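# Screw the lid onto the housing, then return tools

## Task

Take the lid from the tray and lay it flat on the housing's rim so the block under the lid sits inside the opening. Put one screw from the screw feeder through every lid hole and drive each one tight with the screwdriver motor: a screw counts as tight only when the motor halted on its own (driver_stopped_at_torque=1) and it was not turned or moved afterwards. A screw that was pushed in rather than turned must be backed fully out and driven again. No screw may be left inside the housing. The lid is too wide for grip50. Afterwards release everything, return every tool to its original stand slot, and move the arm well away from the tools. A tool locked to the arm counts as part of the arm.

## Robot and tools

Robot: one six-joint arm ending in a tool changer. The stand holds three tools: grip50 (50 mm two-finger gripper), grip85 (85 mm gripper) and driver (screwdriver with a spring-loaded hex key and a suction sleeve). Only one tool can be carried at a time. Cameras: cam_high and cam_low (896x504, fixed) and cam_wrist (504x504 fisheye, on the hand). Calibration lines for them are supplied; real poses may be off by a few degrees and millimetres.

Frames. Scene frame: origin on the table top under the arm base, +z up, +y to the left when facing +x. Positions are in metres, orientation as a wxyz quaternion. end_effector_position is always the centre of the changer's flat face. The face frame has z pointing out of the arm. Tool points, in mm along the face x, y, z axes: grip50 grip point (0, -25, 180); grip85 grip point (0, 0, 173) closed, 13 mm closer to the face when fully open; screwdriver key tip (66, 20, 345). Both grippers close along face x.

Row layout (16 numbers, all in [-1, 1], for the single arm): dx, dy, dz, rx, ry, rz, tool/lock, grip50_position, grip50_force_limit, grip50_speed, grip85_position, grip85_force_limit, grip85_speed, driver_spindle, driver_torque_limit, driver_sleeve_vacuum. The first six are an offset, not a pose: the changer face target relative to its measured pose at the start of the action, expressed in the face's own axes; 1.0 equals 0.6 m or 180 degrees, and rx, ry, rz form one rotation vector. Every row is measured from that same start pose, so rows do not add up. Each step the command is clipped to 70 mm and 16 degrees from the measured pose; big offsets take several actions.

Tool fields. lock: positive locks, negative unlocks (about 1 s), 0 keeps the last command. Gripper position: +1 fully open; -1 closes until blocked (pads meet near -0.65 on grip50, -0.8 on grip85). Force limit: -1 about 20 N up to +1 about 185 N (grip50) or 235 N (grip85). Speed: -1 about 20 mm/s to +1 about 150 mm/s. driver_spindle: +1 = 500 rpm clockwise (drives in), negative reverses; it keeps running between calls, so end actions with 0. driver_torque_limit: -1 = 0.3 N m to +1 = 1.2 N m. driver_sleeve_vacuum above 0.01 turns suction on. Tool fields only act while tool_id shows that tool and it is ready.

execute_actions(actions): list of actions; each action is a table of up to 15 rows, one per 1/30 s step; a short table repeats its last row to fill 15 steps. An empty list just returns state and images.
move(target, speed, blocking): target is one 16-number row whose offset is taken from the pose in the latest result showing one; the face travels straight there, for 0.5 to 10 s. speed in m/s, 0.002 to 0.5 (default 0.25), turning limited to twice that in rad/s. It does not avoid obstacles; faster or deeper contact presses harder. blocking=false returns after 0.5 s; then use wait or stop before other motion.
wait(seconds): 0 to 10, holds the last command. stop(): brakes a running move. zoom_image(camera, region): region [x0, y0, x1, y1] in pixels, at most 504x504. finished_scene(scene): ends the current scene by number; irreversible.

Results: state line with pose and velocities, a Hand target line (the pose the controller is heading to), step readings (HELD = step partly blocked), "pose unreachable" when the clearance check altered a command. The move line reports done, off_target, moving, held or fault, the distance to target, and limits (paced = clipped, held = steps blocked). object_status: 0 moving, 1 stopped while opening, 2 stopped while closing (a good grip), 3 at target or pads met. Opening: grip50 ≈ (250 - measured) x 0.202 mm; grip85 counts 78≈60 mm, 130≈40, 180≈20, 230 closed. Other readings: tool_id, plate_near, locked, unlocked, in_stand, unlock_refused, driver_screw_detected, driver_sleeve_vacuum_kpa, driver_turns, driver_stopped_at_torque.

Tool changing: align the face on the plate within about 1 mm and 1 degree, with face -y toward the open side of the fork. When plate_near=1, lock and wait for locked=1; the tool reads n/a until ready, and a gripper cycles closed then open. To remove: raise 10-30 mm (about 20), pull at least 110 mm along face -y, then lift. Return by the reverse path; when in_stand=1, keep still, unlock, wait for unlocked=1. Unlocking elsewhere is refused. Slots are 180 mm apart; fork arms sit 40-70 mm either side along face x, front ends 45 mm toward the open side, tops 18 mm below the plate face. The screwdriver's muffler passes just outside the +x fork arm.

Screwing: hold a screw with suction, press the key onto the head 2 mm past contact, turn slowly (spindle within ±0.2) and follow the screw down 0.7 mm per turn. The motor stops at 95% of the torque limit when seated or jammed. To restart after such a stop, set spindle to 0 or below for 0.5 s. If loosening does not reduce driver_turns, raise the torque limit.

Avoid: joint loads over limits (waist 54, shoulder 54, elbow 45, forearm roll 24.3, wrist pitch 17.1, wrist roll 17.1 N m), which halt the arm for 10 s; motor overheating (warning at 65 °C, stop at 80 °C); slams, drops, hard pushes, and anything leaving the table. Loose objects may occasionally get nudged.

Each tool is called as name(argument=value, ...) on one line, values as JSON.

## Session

execute_actions(actions=[])

Scene clock: 0.00 s.
end_effector_position=(+0.4586, -0.0205, +0.3200) locked=0 unlocked=1 plate_near=0 in_stand=0 unlock_refused=0 tool_id=none grip50_position_measured=n/a grip50_object_status=n/a grip85_position_measured=n/a grip85_object_status=n/a driver_sleeve_vacuum_kpa=n/a driver_screw_detected=n/a driver_stopped_at_torque=n/a driver_turns=n/a end_effector_quat_wxyz=(-0.002, +0.721, +0.693, +0.003) end_effector_velocity=(-0.001, -0.001, -0.000) end_effector_angular_velocity=(-0.000, +0.002, -0.000)
Joint positions: [-0.001 -0.271 -0.835  0.002 -0.563 -0.003]
Joint velocities: [-0.001  0.     0.001 -0.001 -0.001 -0.   ]
Joint torques (N m, as the arm reports them, + toward a larger angle): no reading
Motor temperatures (°C, as the motors report them): [30 30 38 32 39 39]
Hand target: +0.459, -0.021, +0.320; -0.002, +0.721, +0.693, +0.003
camera_calibration (this result's frames):
cam_wrist: T_world_to_cam=[[-0.00292315, 0.999983, -0.00512154, 0.0196186], [0.970887, 0.00406476, 0.239505, -0.462157], [0.239522, -0.00427232, -0.970882, 0.247117], [0, 0, 0, 1]] pos_world=[0.389569, -0.016684, 0.350711]

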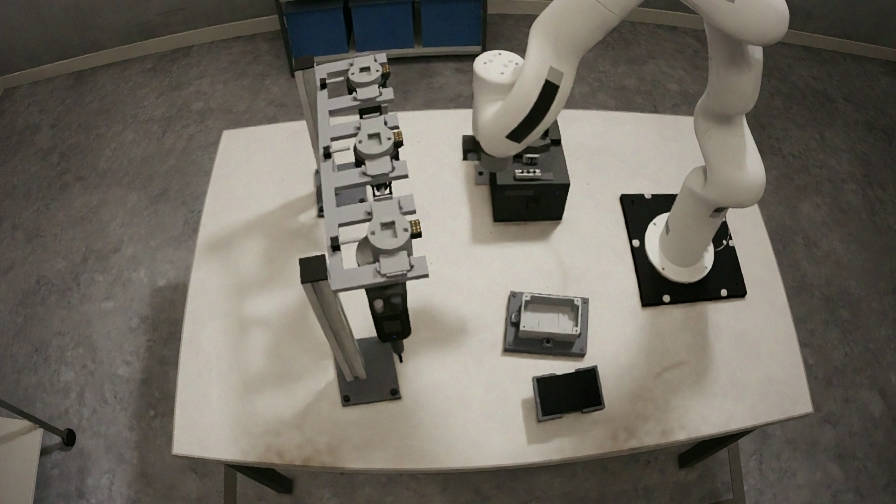

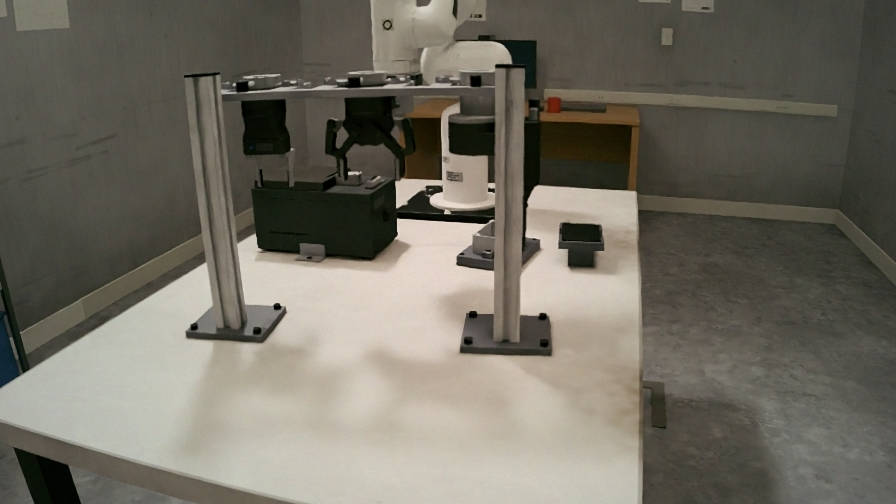

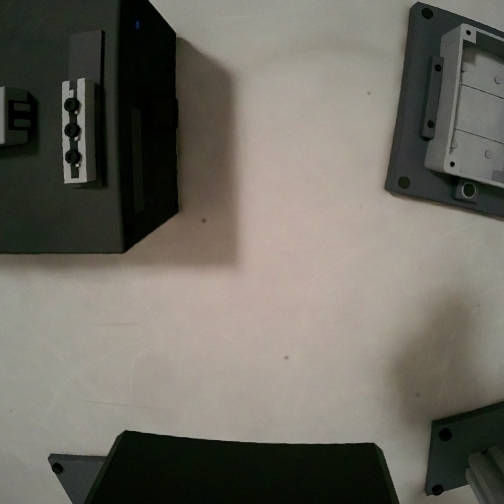

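zoom_image(camera="cam_high", region=[290,40,450,300])

zoom_image(camera="cam_high", region=[480,270,640,440])

Region (290, 40, 450, 300) of cam_high's 896x504 image, scaled by 1.938, with more detail than that image has; it fills the left 310 columns of this view, and the rest is white.

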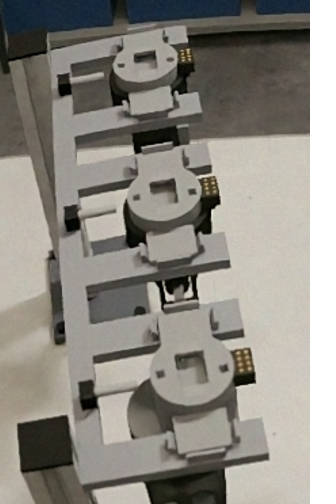

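Region (480, 270, 640, 440) of cam_high's 896x504 image, scaled by 2.965, with more detail than that image has; it fills the left 474 columns of this view, and the rest is white.

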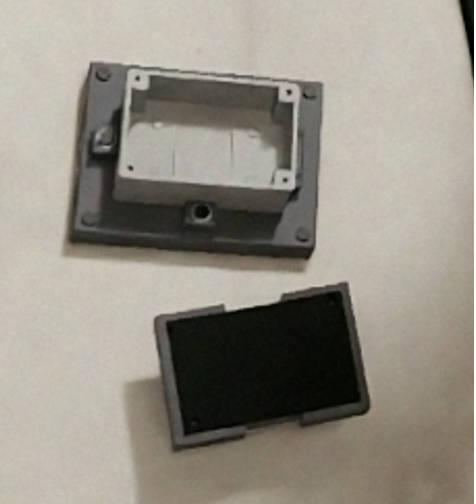

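move(target=[0.0302,0.2347,-0.30,0,0,-0.0583,0,0,0,0,0,0,0,0,-1,-1], speed=0.3)

Scene clock: 60.87 s.
end_effector_position=(+0.5996, -0.0092, +0.5000) locked=0 unlocked=1 plate_near=0 in_stand=0 unlock_refused=0 tool_id=none grip50_position_measured=n/a grip50_object_status=n/a grip85_position_measured=n/a grip85_object_status=n/a driver_sleeve_vacuum_kpa=n/a driver_screw_detected=n/a driver_stopped_at_torque=n/a driver_turns=n/a end_effector_quat_wxyz=(-0.002, +0.655, +0.756, +0.003) end_effector_velocity=(+0.001, -0.000, +0.002) end_effector_angular_velocity=(-0.000, -0.002, +0.001)
Joint positions: [ 0.029 -0.411 -1.461  0.002 -1.05  -0.155]
Joint velocities: [-0.    -0.002 -0.007 -0.    -0.003 -0.001]
Joint torques (N m, as the arm reports them, + toward a larger angle): [ -1.26  40.24 -18.06   0.78  -0.09  -0.24]
Motor temperatures (°C, as the motors report them): [30 31 38 32 39 39]
Hand target: +0.600, -0.009, +0.500; -0.002, +0.654, +0.756, +0.004
Off the commanded pose: 0.000 m, 0 deg.
move: done
camera_calibration (this result's frames):
cam_wrist: T_world_to_cam=[[-0.185502, 0.982631, -0.00497427, 0.118883], [0.953615, 0.181241, 0.240354, -0.630679], [0.237081, 0.0398427, -0.970673, 0.389893], [0, 0, 0, 1]] pos_world=[0.531042, -0.0180477, 0.530636]

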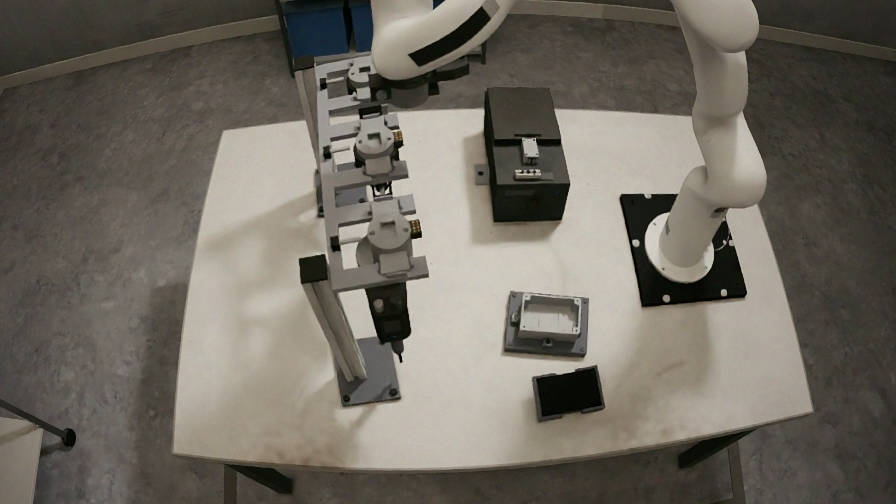

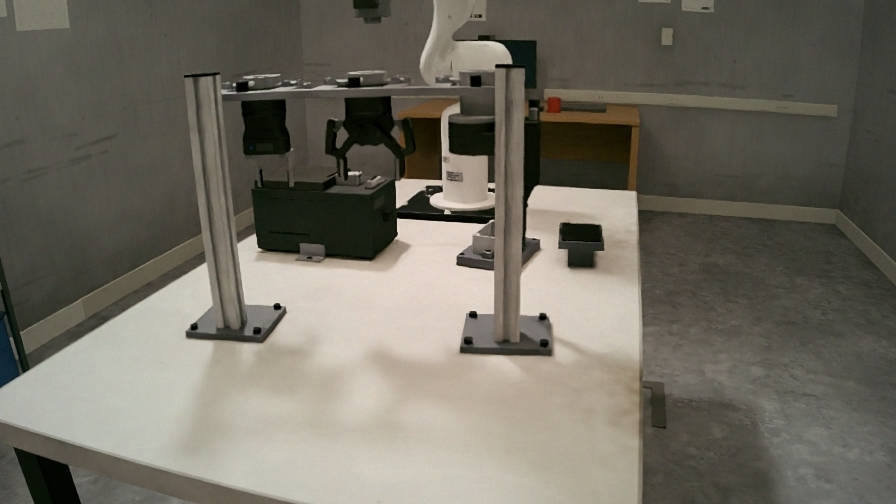

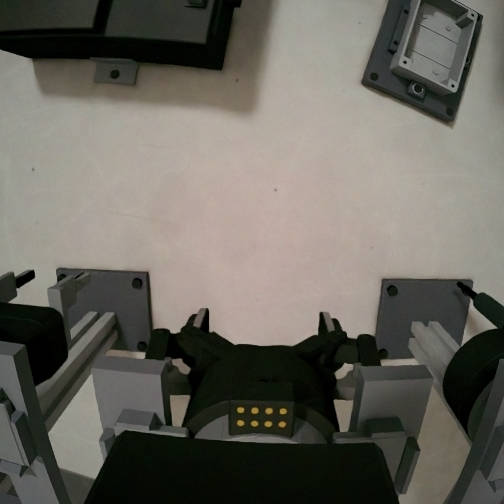

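move(target=[0.0013,0.0992,0.0975,0,0,0,0,0,0,0,0,0,0,0,-1,-1], speed=0.15)

Scene clock: 80.53 s.
end_effector_position=(+0.6584, +0.0003, +0.4419) locked=0 unlocked=1 plate_near=0 in_stand=0 unlock_refused=0 tool_id=none grip50_position_measured=n/a grip50_object_status=n/a grip85_position_measured=n/a grip85_object_status=n/a driver_sleeve_vacuum_kpa=n/a driver_screw_detected=n/a driver_stopped_at_torque=n/a driver_turns=n/a end_effector_quat_wxyz=(-0.002, +0.655, +0.756, +0.003) end_effector_velocity=(+0.000, -0.000, -0.001) end_effector_angular_velocity=(+0.000, +0.002, -0.001)
Joint positions: [ 0.044 -0.597 -1.595  0.002 -0.997 -0.141]
Joint velocities: [-0.001 -0.003 -0.002  0.    -0.002  0.001]
Joint torques (N m, as the arm reports them, + toward a larger angle): [ -1.11  48.37 -17.49   0.39  -0.05  -0.3 ]
Motor temperatures (°C, as the motors report them): [30 31 38 32 39 39]
Hand target: +0.658, +0.000, +0.442; -0.002, +0.655, +0.756, +0.003
Off the commanded pose: 0.000 m, 0 deg.
move: done
camera_calibration (this result's frames):
cam_wrist: T_world_to_cam=[[-0.185401, 0.98265, -0.00506238, 0.120123], [0.953548, 0.181151, 0.240688, -0.674589], [0.237429, 0.0397967, -0.970589, 0.318945], [0, 0, 0, 1]] pos_world=[0.589797, -0.00852927, 0.472538]

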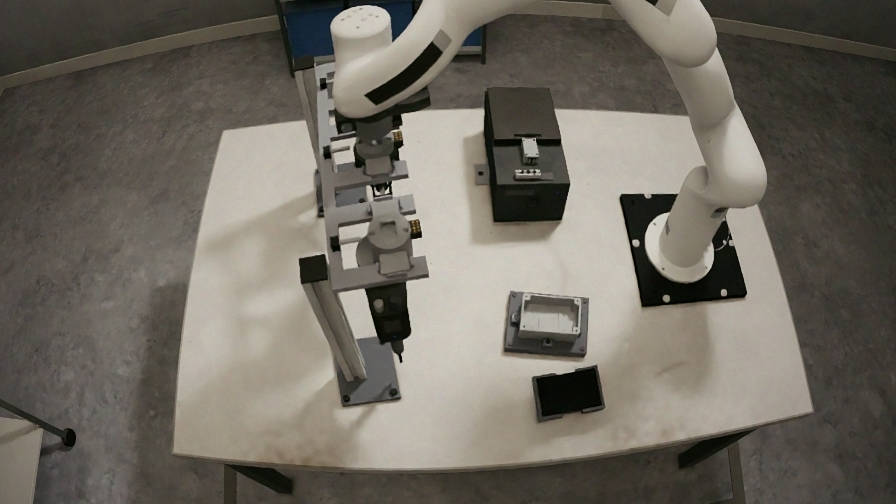

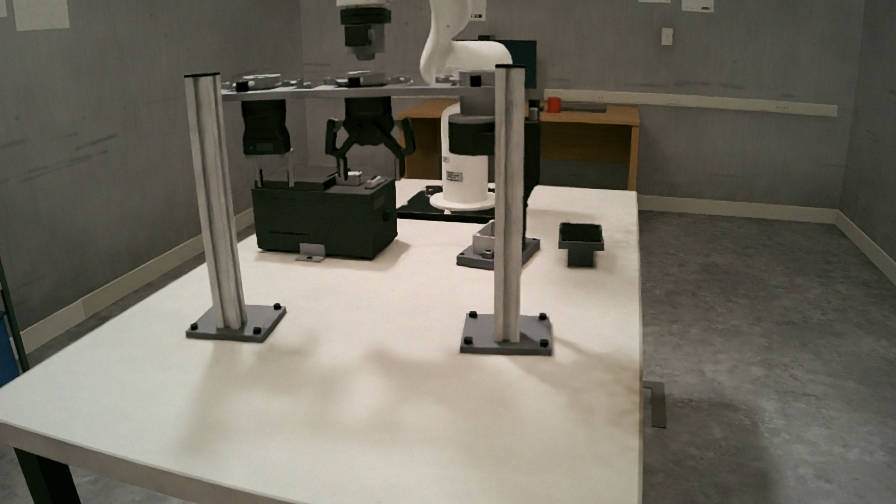

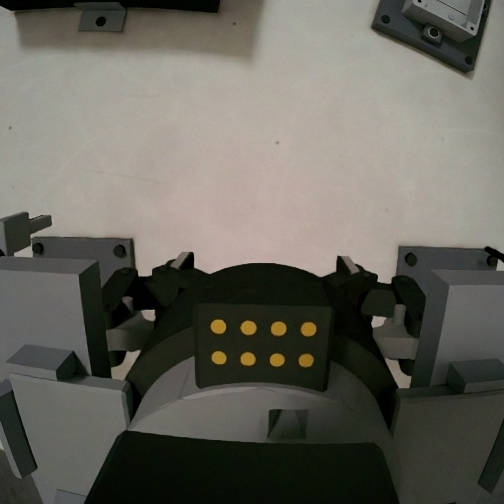

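execute_actions(actions=[[[0.0016,0.0025,0.0007,0,0,0,0,0,0,0,0,0,0,0,-1,-1]]])

zoom_image(camera="cam_wrist", region=[130,250,390,504])

Scene clock: 91.20 s.
end_effector_position=(+0.6597, +0.0014, +0.4415) locked=0 unlocked=1 plate_near=0 in_stand=0 unlock_refused=0 tool_id=none grip50_position_measured=n/a grip50_object_status=n/a grip85_position_measured=n/a grip85_object_status=n/a driver_sleeve_vacuum_kpa=n/a driver_screw_detected=n/a driver_stopped_at_torque=n/a driver_turns=n/a end_effector_quat_wxyz=(-0.002, +0.655, +0.756, +0.003) end_effector_velocity=(+0.000, -0.000, -0.000) end_effector_angular_velocity=(+0.001, -0.001, -0.001)
Joint positions: [ 0.046 -0.601 -1.6    0.002 -0.998 -0.139]
Joint velocities: [-0.     0.     0.001  0.001  0.001 -0.   ]
Joint torques (N m, as the arm reports them, + toward a larger angle): [ -1.23  48.33 -18.     0.14  -0.11  -0.31]
Motor temperatures (°C, as the motors report them): [30 31 39 32 39 39]
Hand target: +0.660, +0.001, +0.441; -0.002, +0.655, +0.756, +0.003
Off the commanded pose: 0.000 m, 0 deg.
Step readings (end_effector_position):
0: (+0.6585, +0.0003, +0.4416)
1: (+0.6585, +0.0003, +0.4416)
2: (+0.6586, +0.0004, +0.4416)
4: (+0.6592, +0.0010, +0.4415)
8: (+0.6597, +0.0014, +0.4415)
15: end_effector_position above
camera_calibration (this result's frames):
cam_wrist: T_world_to_cam=[[-0.185397, 0.982651, -0.00505926, 0.119227], [0.953549, 0.181146, 0.240686, -0.675983], [0.237427, 0.0397983, -0.97059, 0.318186], [0, 0, 0, 1]] pos_world=[0.591142, -0.00736996, 0.47213]

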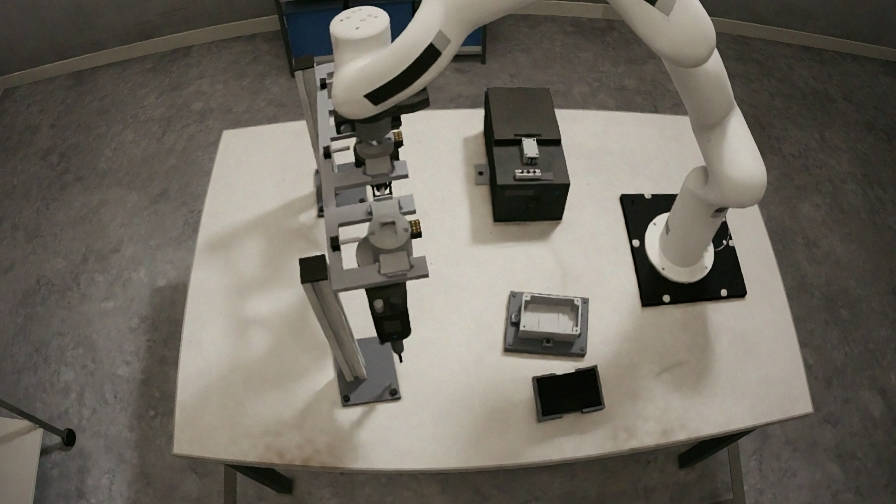

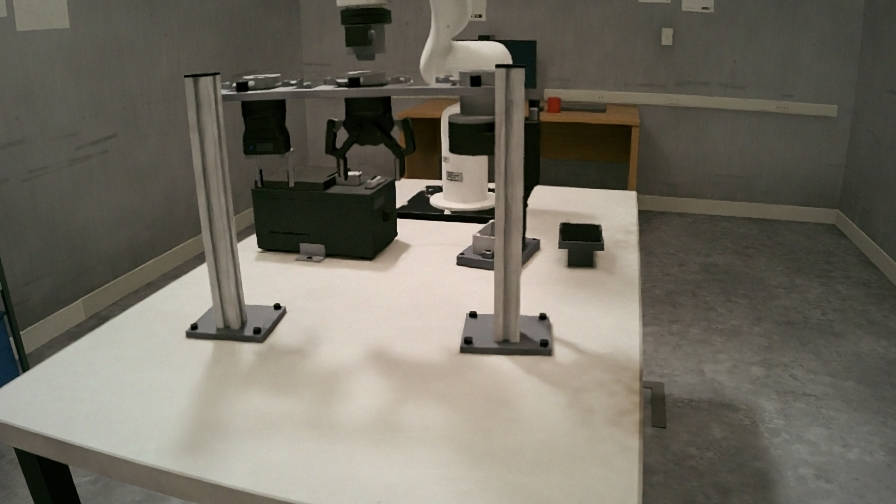

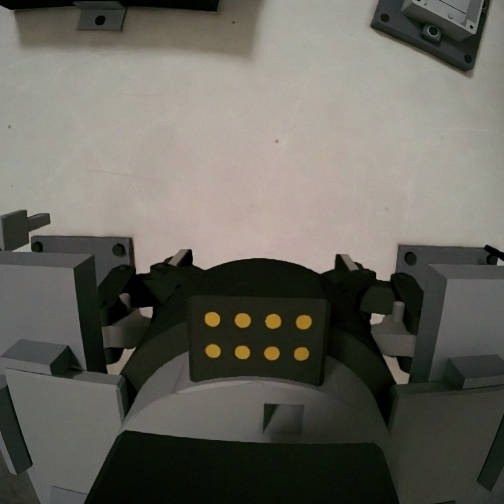

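Region (130, 250, 390, 504) of cam_wrist's 504x504 image, scaled by 1.938, with more detail than that image has; it fills the top 492 rows of this view, and the rest is white.

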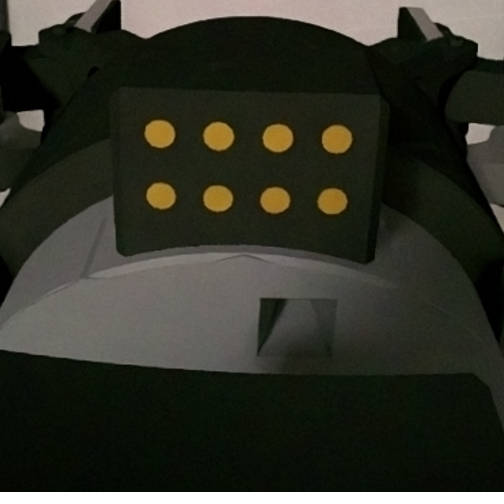

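execute_actions(actions=[[[0,0.0005,0.025,0,0,0,0,0,0,0,0,0,0,0,-1,-1]],[[0,0,0.012,0,0,0,0,0,0,0,0,0,0,0,-1,-1]],[[0,0,0.008,0,0,0,0,0,0,0,0,0,0,0,-1,-1]],[[0,0,0.004,0,0,0,0,0,0,0,0,0,0,0,-1,-1]]])

Scene clock: 100.13 s.
end_effector_position=(+0.6601, +0.0017, +0.4124) locked=0 unlocked=1 plate_near=1 in_stand=1 unlock_refused=0 tool_id=none grip50_position_measured=n/a grip50_object_status=n/a grip85_position_measured=n/a grip85_object_status=n/a driver_sleeve_vacuum_kpa=n/a driver_screw_detected=n/a driver_stopped_at_torque=n/a driver_turns=n/a end_effector_quat_wxyz=(-0.002, +0.655, +0.756, +0.004) end_effector_velocity=(+0.000, -0.000, -0.000) end_effector_angular_velocity=(-0.001, +0.001, +0.001)
Joint positions: [ 0.046 -0.622 -1.565  0.002 -0.942 -0.139]
Joint velocities: [-0.    -0.001 -0.001 -0.001 -0.001 -0.001]
Joint torques (N m, as the arm reports them, + toward a larger angle): [ -2.04  48.04 -17.44   0.37   0.32  -0.28]
Motor temperatures (°C, as the motors report them): [30 31 39 32 39 39]
Hand target: +0.660, +0.002, +0.412; -0.001, +0.655, +0.756, +0.004
Off the commanded pose: 0.000 m, 0 deg.
Step readings (end_effector_position; steps 1 to 15: 1st action; 16 to 30: 2nd action; 31 to 45: 3rd action; 46 to 60: 4th action):
0: (+0.6597, +0.0014, +0.4415)
1: (+0.6597, +0.0014, +0.4415)
2: (+0.6599, +0.0015, +0.4405)
4: (+0.6599, +0.0015, +0.4333)
8: (+0.6598, +0.0016, +0.4266)
15: (+0.6601, +0.0016, +0.4266)
16: (+0.6601, +0.0016, +0.4266)
17: (+0.6602, +0.0016, +0.4260)
19: (+0.6601, +0.0016, +0.4224)
23: (+0.6600, +0.0016, +0.4195)
30: (+0.6601, +0.0016, +0.4195)
31: (+0.6601, +0.0016, +0.4195)
32: (+0.6602, +0.0016, +0.4190)
34: (+0.6601, +0.0016, +0.4167)
38: (+0.6600, +0.0016, +0.4148)
45: (+0.6601, +0.0016, +0.4148)
46: (+0.6601, +0.0016, +0.4147)
47: (+0.6601, +0.0016, +0.4145)
49: (+0.6601, +0.0016, +0.4133)
53: (+0.6600, +0.0017, +0.4125)
60: end_effector_position above
camera_calibration (this result's frames):
cam_wrist: T_world_to_cam=[[-0.185328, 0.982663, -0.00516761, 0.118934], [0.953476, 0.181091, 0.241019, -0.669467], [0.237776, 0.0397404, -0.970507, 0.289579], [0, 0, 0, 1]] pos_world=[0.591507, -0.00714575, 0.443008]

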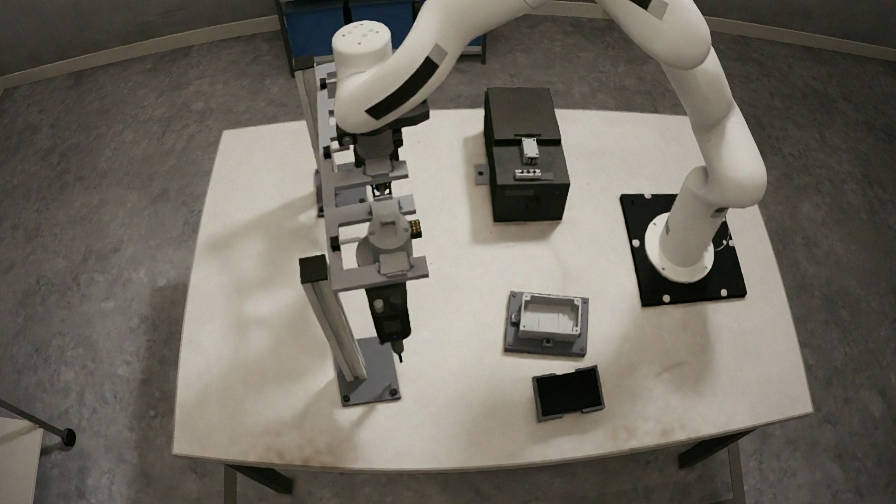

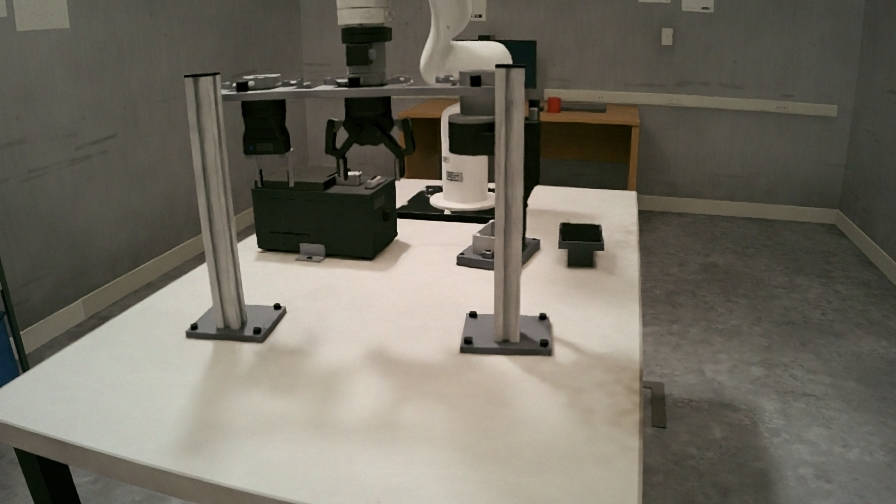

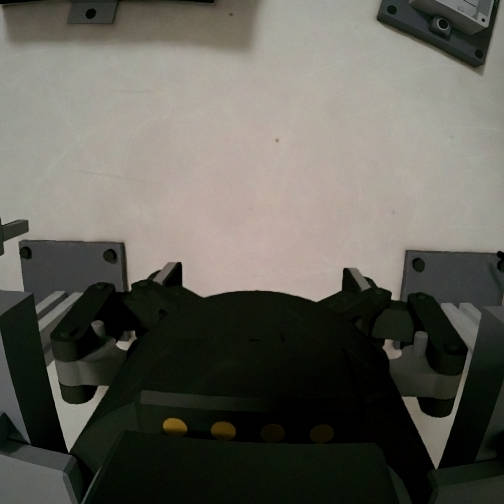

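execute_actions(actions=[[[0,0,0.001,0,0,0,1,0,0,0,1,0,1,0,-1,-1]],[[0,0,0,0,0,0,1,0,0,0,1,0,1,0,-1,-1]],[[0,0,0,0,0,0,1,0,0,0,1,0,1,0,-1,-1]]])

Scene clock: 109.73 s.
end_effector_position=(+0.6602, +0.0016, +0.4123) locked=1 unlocked=0 plate_near=1 in_stand=1 unlock_refused=0 tool_id=grip85 grip50_position_measured=n/a grip50_object_status=n/a grip85_position_measured=n/a grip85_object_status=n/a driver_sleeve_vacuum_kpa=n/a driver_screw_detected=n/a driver_stopped_at_torque=n/a driver_turns=n/a end_effector_quat_wxyz=(-0.001, +0.655, +0.756, +0.004) end_effector_velocity=(-0.000, -0.000, -0.000) end_effector_angular_velocity=(-0.000, +0.001, +0.000)
Joint positions: [ 0.045 -0.622 -1.565  0.002 -0.941 -0.139]
Joint velocities: [-0.001 -0.     0.    -0.    -0.    -0.001]
Joint torques (N m, as the arm reports them, + toward a larger angle): [ -0.37  53.46 -20.48   1.45   0.67   0.16]
Motor temperatures (°C, as the motors report them): [30 31 39 32 39 39]
Hand target: +0.660, +0.002, +0.412; -0.001, +0.655, +0.756, +0.004
Off the commanded pose: 0.000 m, 0 deg.
Step readings (end_effector_position; steps 1 to 15: 1st action; 16 to 30: 2nd action; 31 to 45: 3rd action):
0: (+0.6601, +0.0016, +0.4124)
1: (+0.6601, +0.0016, +0.4124)
2: (+0.6601, +0.0016, +0.4123)
4: (+0.6601, +0.0016, +0.4120)
8: (+0.6602, +0.0016, +0.4119)
15: (+0.6601, +0.0016, +0.4119)
16: (+0.6601, +0.0016, +0.4119)
17: (+0.6601, +0.0016, +0.4119)
19: (+0.6601, +0.0016, +0.4119)
23: (+0.6601, +0.0016, +0.4120)
30: (+0.6602, +0.0016, +0.4122)
31: (+0.6602, +0.0016, +0.4122)
32: (+0.6602, +0.0016, +0.4122)
34: (+0.6602, +0.0016, +0.4123)
38: (+0.6602, +0.0016, +0.4123)
45: end_effector_position above
camera_calibration (this result's frames):
cam_wrist: T_world_to_cam=[[-0.185262, 0.982675, -0.00523327, 0.118982], [0.953378, 0.181024, 0.241457, -0.669589], [0.238221, 0.0397435, -0.970397, 0.289093], [0, 0, 0, 1]] pos_world=[0.591546, -0.00719874, 0.442835]

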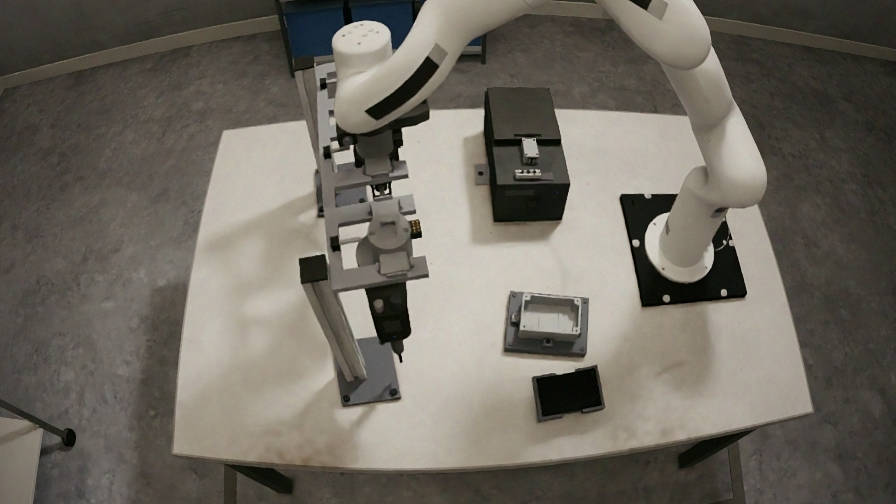

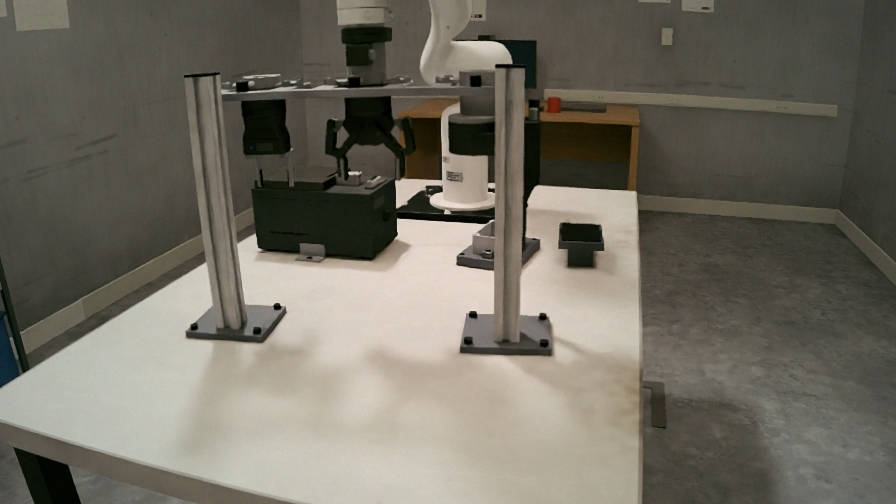

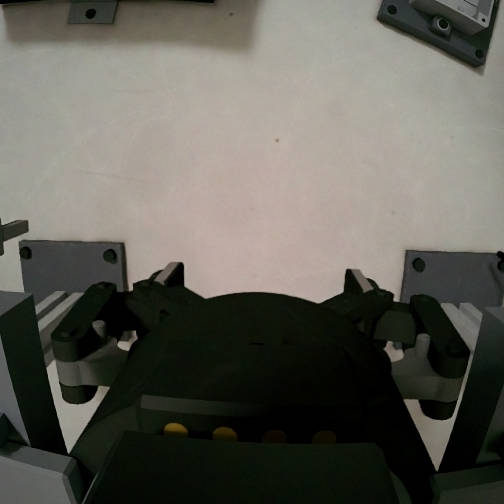

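move(target=[0,0,-0.0333,0,0,0,0,0,0,0,1,0,1,0,-1,-1], speed=0.05)

move(target=[0,-0.22,0,0,0,0,0,0,0,0,1,0,1,0,-1,-1], speed=0.12)

Scene clock: 119.03 s.
end_effector_position=(+0.6601, +0.0015, +0.4320) locked=1 unlocked=0 plate_near=1 in_stand=0 unlock_refused=0 tool_id=grip85 grip50_position_measured=n/a grip50_object_status=n/a grip85_position_measured=3 grip85_object_status=3 driver_sleeve_vacuum_kpa=n/a driver_screw_detected=n/a driver_stopped_at_torque=n/a driver_turns=n/a end_effector_quat_wxyz=(-0.001, +0.655, +0.756, +0.004) end_effector_velocity=(-0.000, +0.000, +0.000) end_effector_angular_velocity=(-0.001, +0.002, +0.001)
Joint positions: [ 0.045 -0.608 -1.589  0.002 -0.979 -0.139]
Joint velocities: [ 0.    -0.    -0.001 -0.001 -0.002  0.   ]
Joint torques (N m, as the arm reports them, + toward a larger angle): [ -1.81  59.88 -22.21   0.59  -0.03  -0.34]
Motor temperatures (°C, as the motors report them): [30 31 39 32 39 39]
Hand target: +0.660, +0.001, +0.432; -0.001, +0.655, +0.756, +0.004
Off the commanded pose: 0.000 m, 0 deg.
move: done
camera_calibration (this result's frames):
cam_wrist: T_world_to_cam=[[-0.185313, 0.982666, -0.00515716, 0.119184], [0.953421, 0.181064, 0.241254, -0.674224], [0.238006, 0.0397905, -0.970448, 0.30849], [0, 0, 0, 1]] pos_world=[0.591483, -0.00731549, 0.462648]

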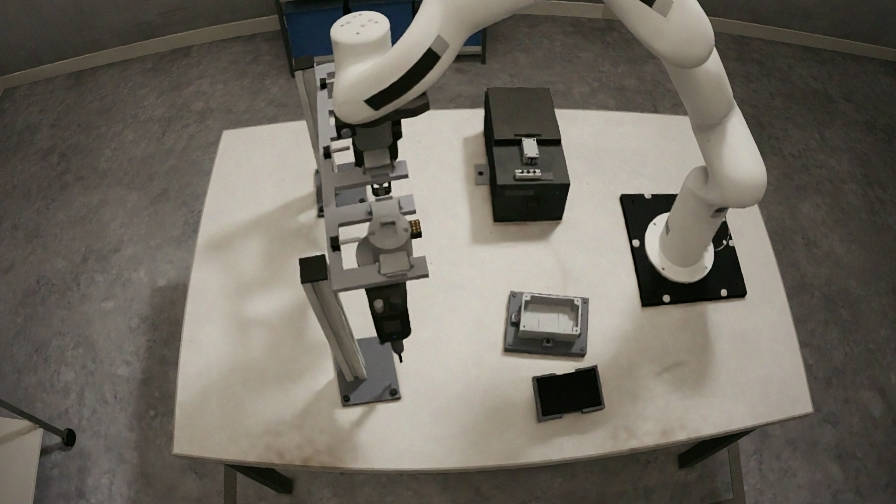

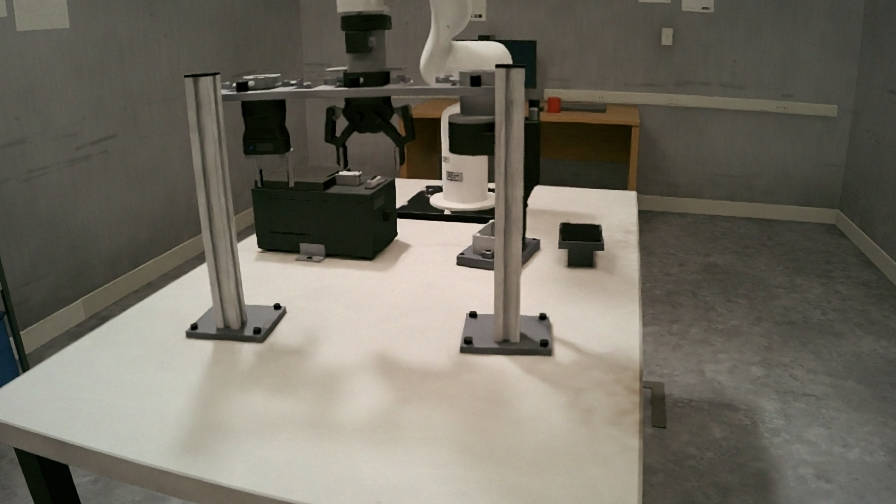

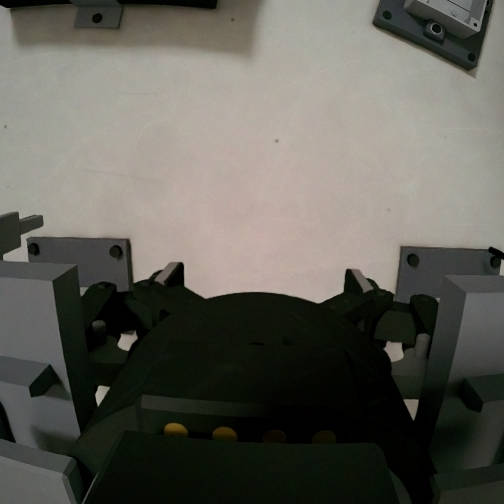

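Scene clock: 120.57 s.
end_effector_position=(+0.5296, -0.0172, +0.4317) locked=1 unlocked=0 plate_near=1 in_stand=0 unlock_refused=0 tool_id=grip85 grip50_position_measured=n/a grip50_object_status=n/a grip85_position_measured=3 grip85_object_status=3 driver_sleeve_vacuum_kpa=n/a driver_screw_detected=n/a driver_stopped_at_torque=n/a driver_turns=n/a end_effector_quat_wxyz=(-0.001, +0.655, +0.756, +0.004) end_effector_velocity=(-0.001, -0.001, +0.000) end_effector_angular_velocity=(+0.001, +0.001, -0.001)
Joint positions: [ 0.012 -0.286 -1.141  0.002 -0.853 -0.173]
Joint velocities: [-0.002  0.003  0.003  0.001 -0.001 -0.001]
Joint torques (N m, as the arm reports them, + toward a larger angle): [ -1.86  42.62 -22.05  -0.04   0.04  -0.3 ]
Motor temperatures (°C, as the motors report them): [30 31 39 32 39 39]
Hand target: +0.529, -0.017, +0.432; -0.001, +0.655, +0.756, +0.004
Off the commanded pose: 0.000 m, 0 deg.
move: done
camera_calibration (this result's frames):
cam_wrist: T_world_to_cam=[[-0.18516, 0.982694, -0.00538093, 0.113357], [0.953385, 0.18096, 0.241474, -0.546437], [0.238268, 0.0395812, -0.970392, 0.339767], [0, 0, 0, 1]] pos_world=[0.460998, -0.0259607, 0.462268]

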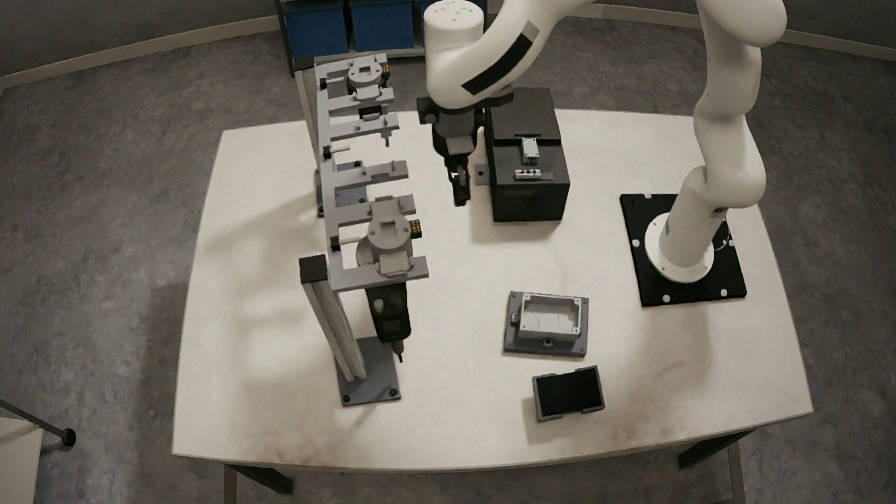

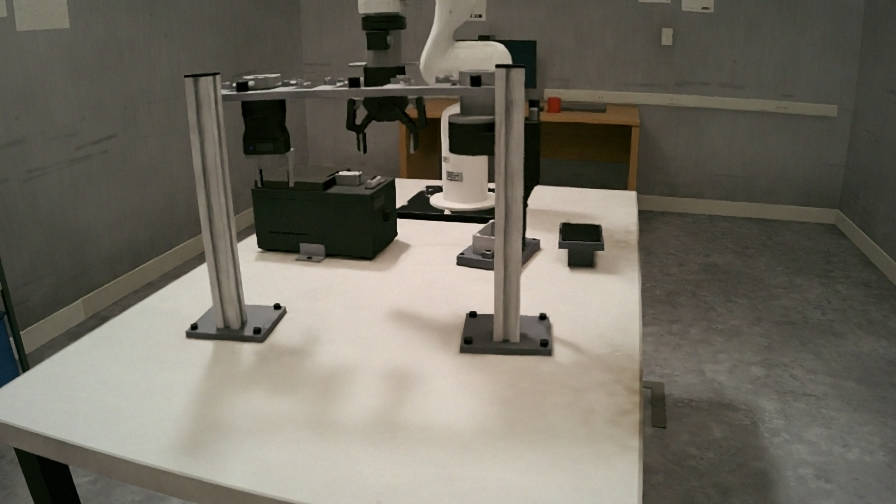

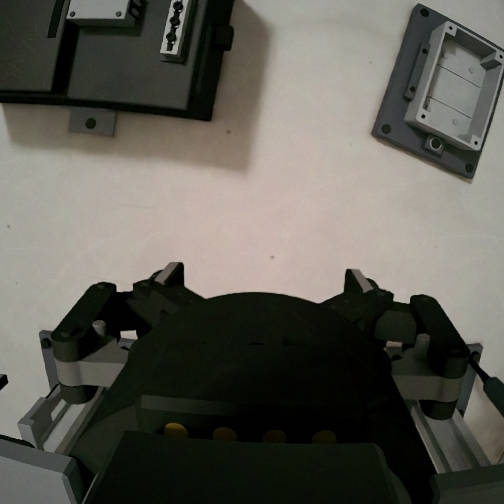

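move(target=[0.635,-0.107,0.12,0,0,0,0,0,0,0,1,0,1,0,-1,-1], speed=0.3)

Scene clock: 170.70 s.
end_effector_position=(+0.4123, +0.3511, +0.3618) locked=1 unlocked=0 plate_near=1 in_stand=0 unlock_refused=0 tool_id=grip85 grip50_position_measured=n/a grip50_object_status=n/a grip85_position_measured=3 grip85_object_status=3 driver_sleeve_vacuum_kpa=n/a driver_screw_detected=n/a driver_stopped_at_torque=n/a driver_turns=n/a end_effector_quat_wxyz=(-0.002, +0.655, +0.756, +0.004) end_effector_velocity=(-0.001, +0.001, -0.000) end_effector_angular_velocity=(-0.001, +0.000, -0.001)
Joint positions: [ 0.748 -0.396 -1.11   0.001 -0.711  0.564]
Joint velocities: [ 0.002 -0.002 -0.002 -0.001 -0.001  0.004]
Joint torques (N m, as the arm reports them, + toward a larger angle): [ -1.25  45.83 -20.21   0.07  -0.02  -0.37]
Motor temperatures (°C, as the motors report them): [30 31 40 32 39 39]
Hand target: +0.412, +0.351, +0.362; -0.002, +0.655, +0.756, +0.004
Off the commanded pose: 0.001 m, 0 deg.
move: done
camera_calibration (this result's frames):
cam_wrist: T_world_to_cam=[[-0.184634, 0.982796, -0.00468605, -0.271102], [0.953754, 0.180324, 0.240492, -0.48393], [0.2372, 0.0399337, -0.97064, 0.285779], [0, 0, 0, 1]] pos_world=[0.343709, 0.34229, 0.3925]

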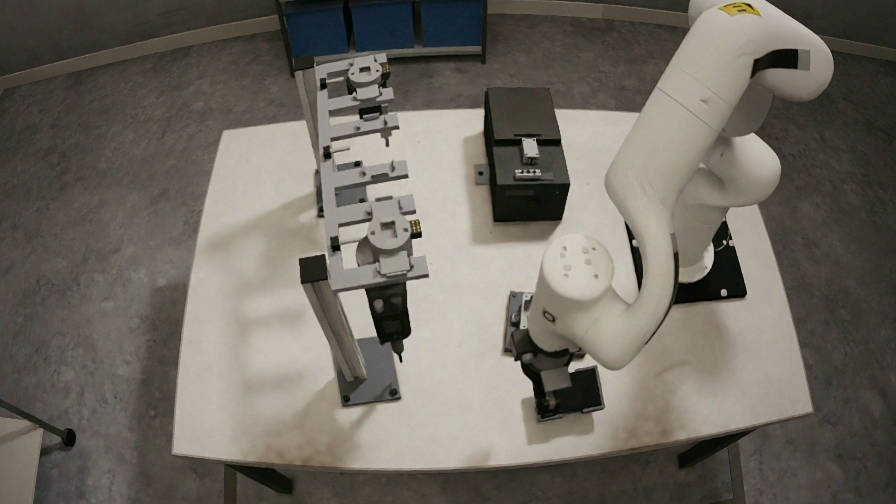

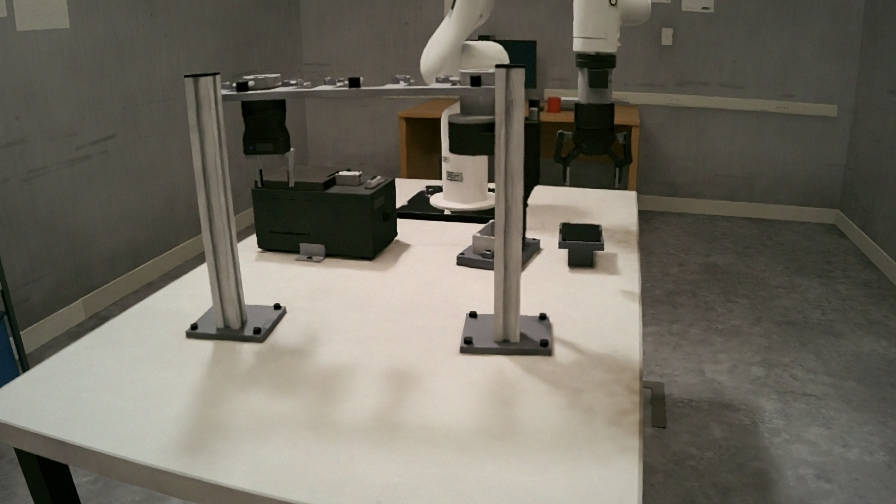

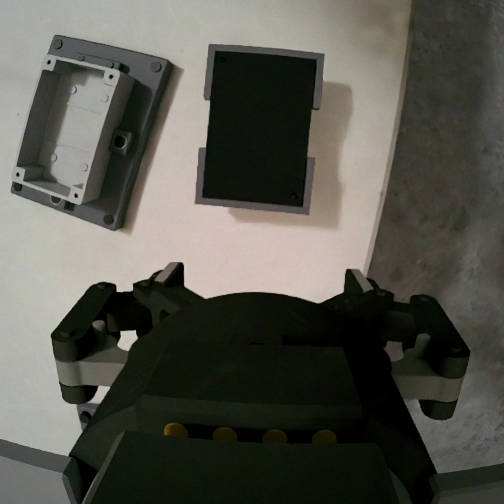

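zoom_image(camera="cam_wrist", region=[160,20,360,240])

Region (160, 20, 360, 240) of cam_wrist's 504x504 image, scaled by 2.291, with more detail than that image has; it fills the left 458 columns of this view, and the rest is white.

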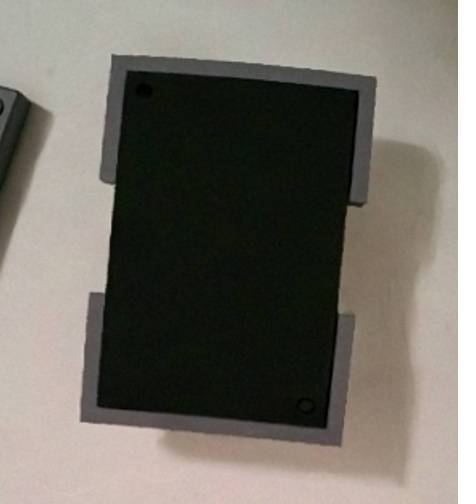

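move(target=[-0.0117,-0.1433,0.153,0,0,0.0156,0,0,0,0,1,0,1,0,-1,-1], speed=0.2)

Scene clock: 249.67 s.
end_effector_position=(+0.3287, +0.3327, +0.2702) locked=1 unlocked=0 plate_near=1 in_stand=0 unlock_refused=0 tool_id=grip85 grip50_position_measured=n/a grip50_object_status=n/a grip85_position_measured=3 grip85_object_status=3 driver_sleeve_vacuum_kpa=n/a driver_screw_detected=n/a driver_stopped_at_torque=n/a driver_turns=n/a end_effector_quat_wxyz=(-0.002, +0.673, +0.739, +0.004) end_effector_velocity=(-0.001, -0.001, -0.002) end_effector_angular_velocity=(-0.003, +0.001, -0.003)
Joint positions: [ 0.833 -0.386 -0.84   0.001 -0.451  0.699]
Joint velocities: [ 0.001 -0.001  0.005 -0.003  0.003  0.007]
Joint torques (N m, as the arm reports them, + toward a larger angle): [ -2.83  40.88 -17.02   0.23  -0.04  -0.33]
Motor temperatures (°C, as the motors report them): [30 31 40 32 39 39]
Hand target: +0.328, +0.333, +0.270; -0.002, +0.673, +0.739, +0.003
Off the commanded pose: 0.001 m, 0 deg.
move: done
camera_calibration (this result's frames):
cam_wrist: T_world_to_cam=[[-0.136022, 0.990697, -0.00411647, -0.287714], [0.961398, 0.133, 0.240885, -0.36573], [0.239191, 0.028808, -0.970545, 0.22036], [0, 0, 0, 1]] pos_world=[0.259768, 0.327332, 0.300784]

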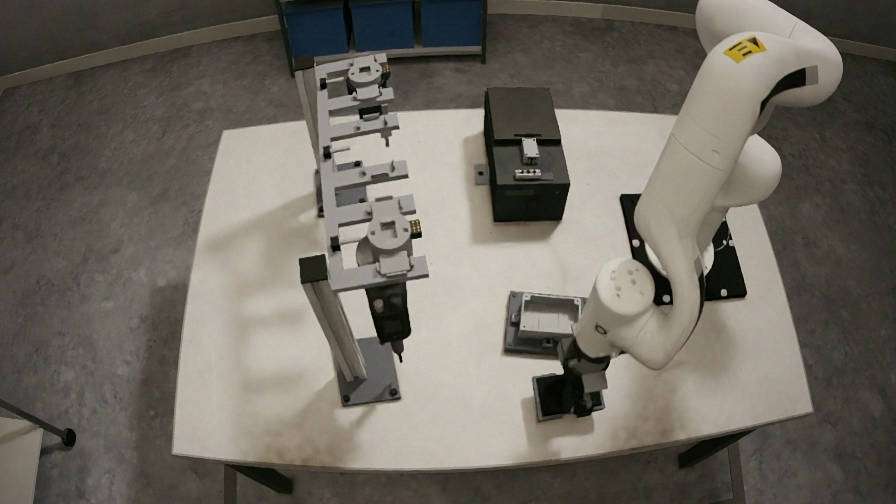

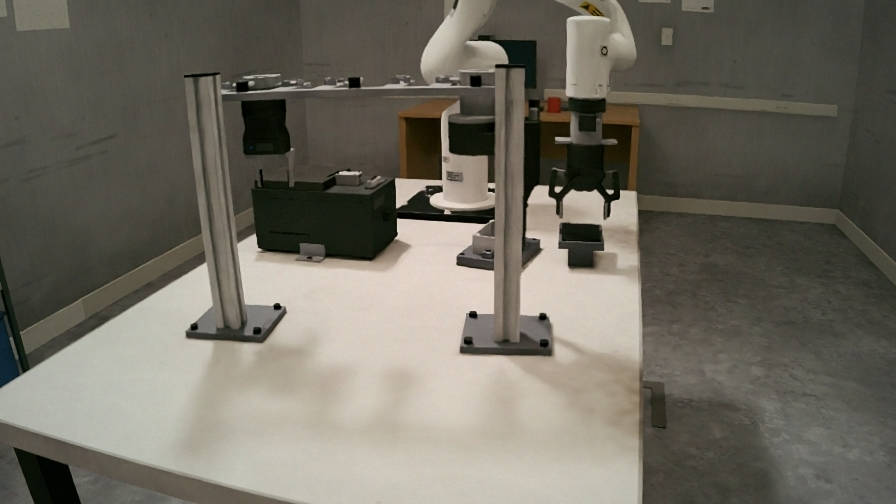

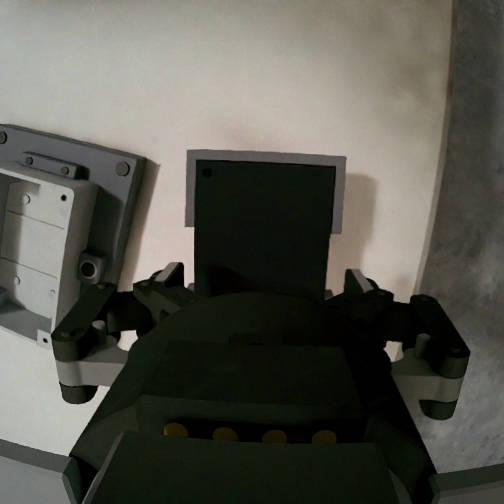

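zoom_image(camera="cam_wrist", region=[150,130,380,320])

zoom_image(camera="cam_low", region=[520,150,660,290])

Region (150, 130, 380, 320) of cam_wrist's 504x504 image, scaled by 2.191, with more detail than that image has; it fills the top 416 rows of this view, and the rest is white.

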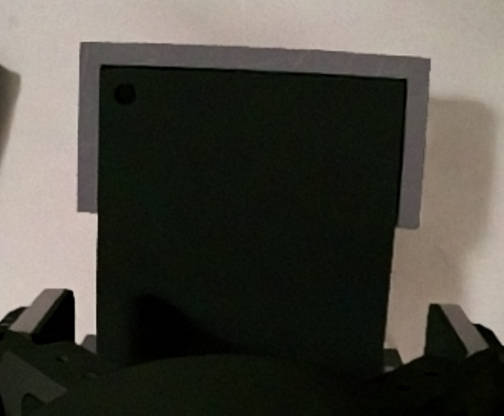

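Region (520, 150, 660, 290) of cam_low's 896x504 image, scaled by 3.600, with more detail than that image has.

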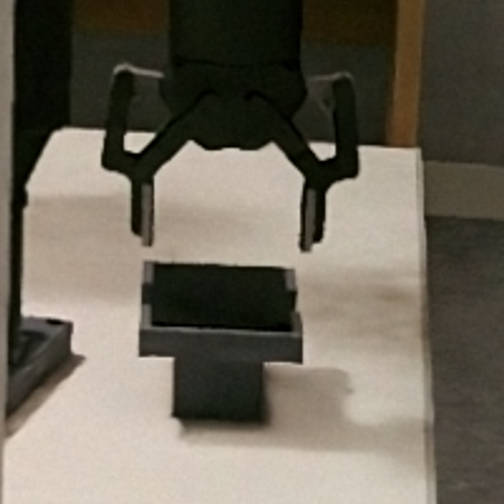

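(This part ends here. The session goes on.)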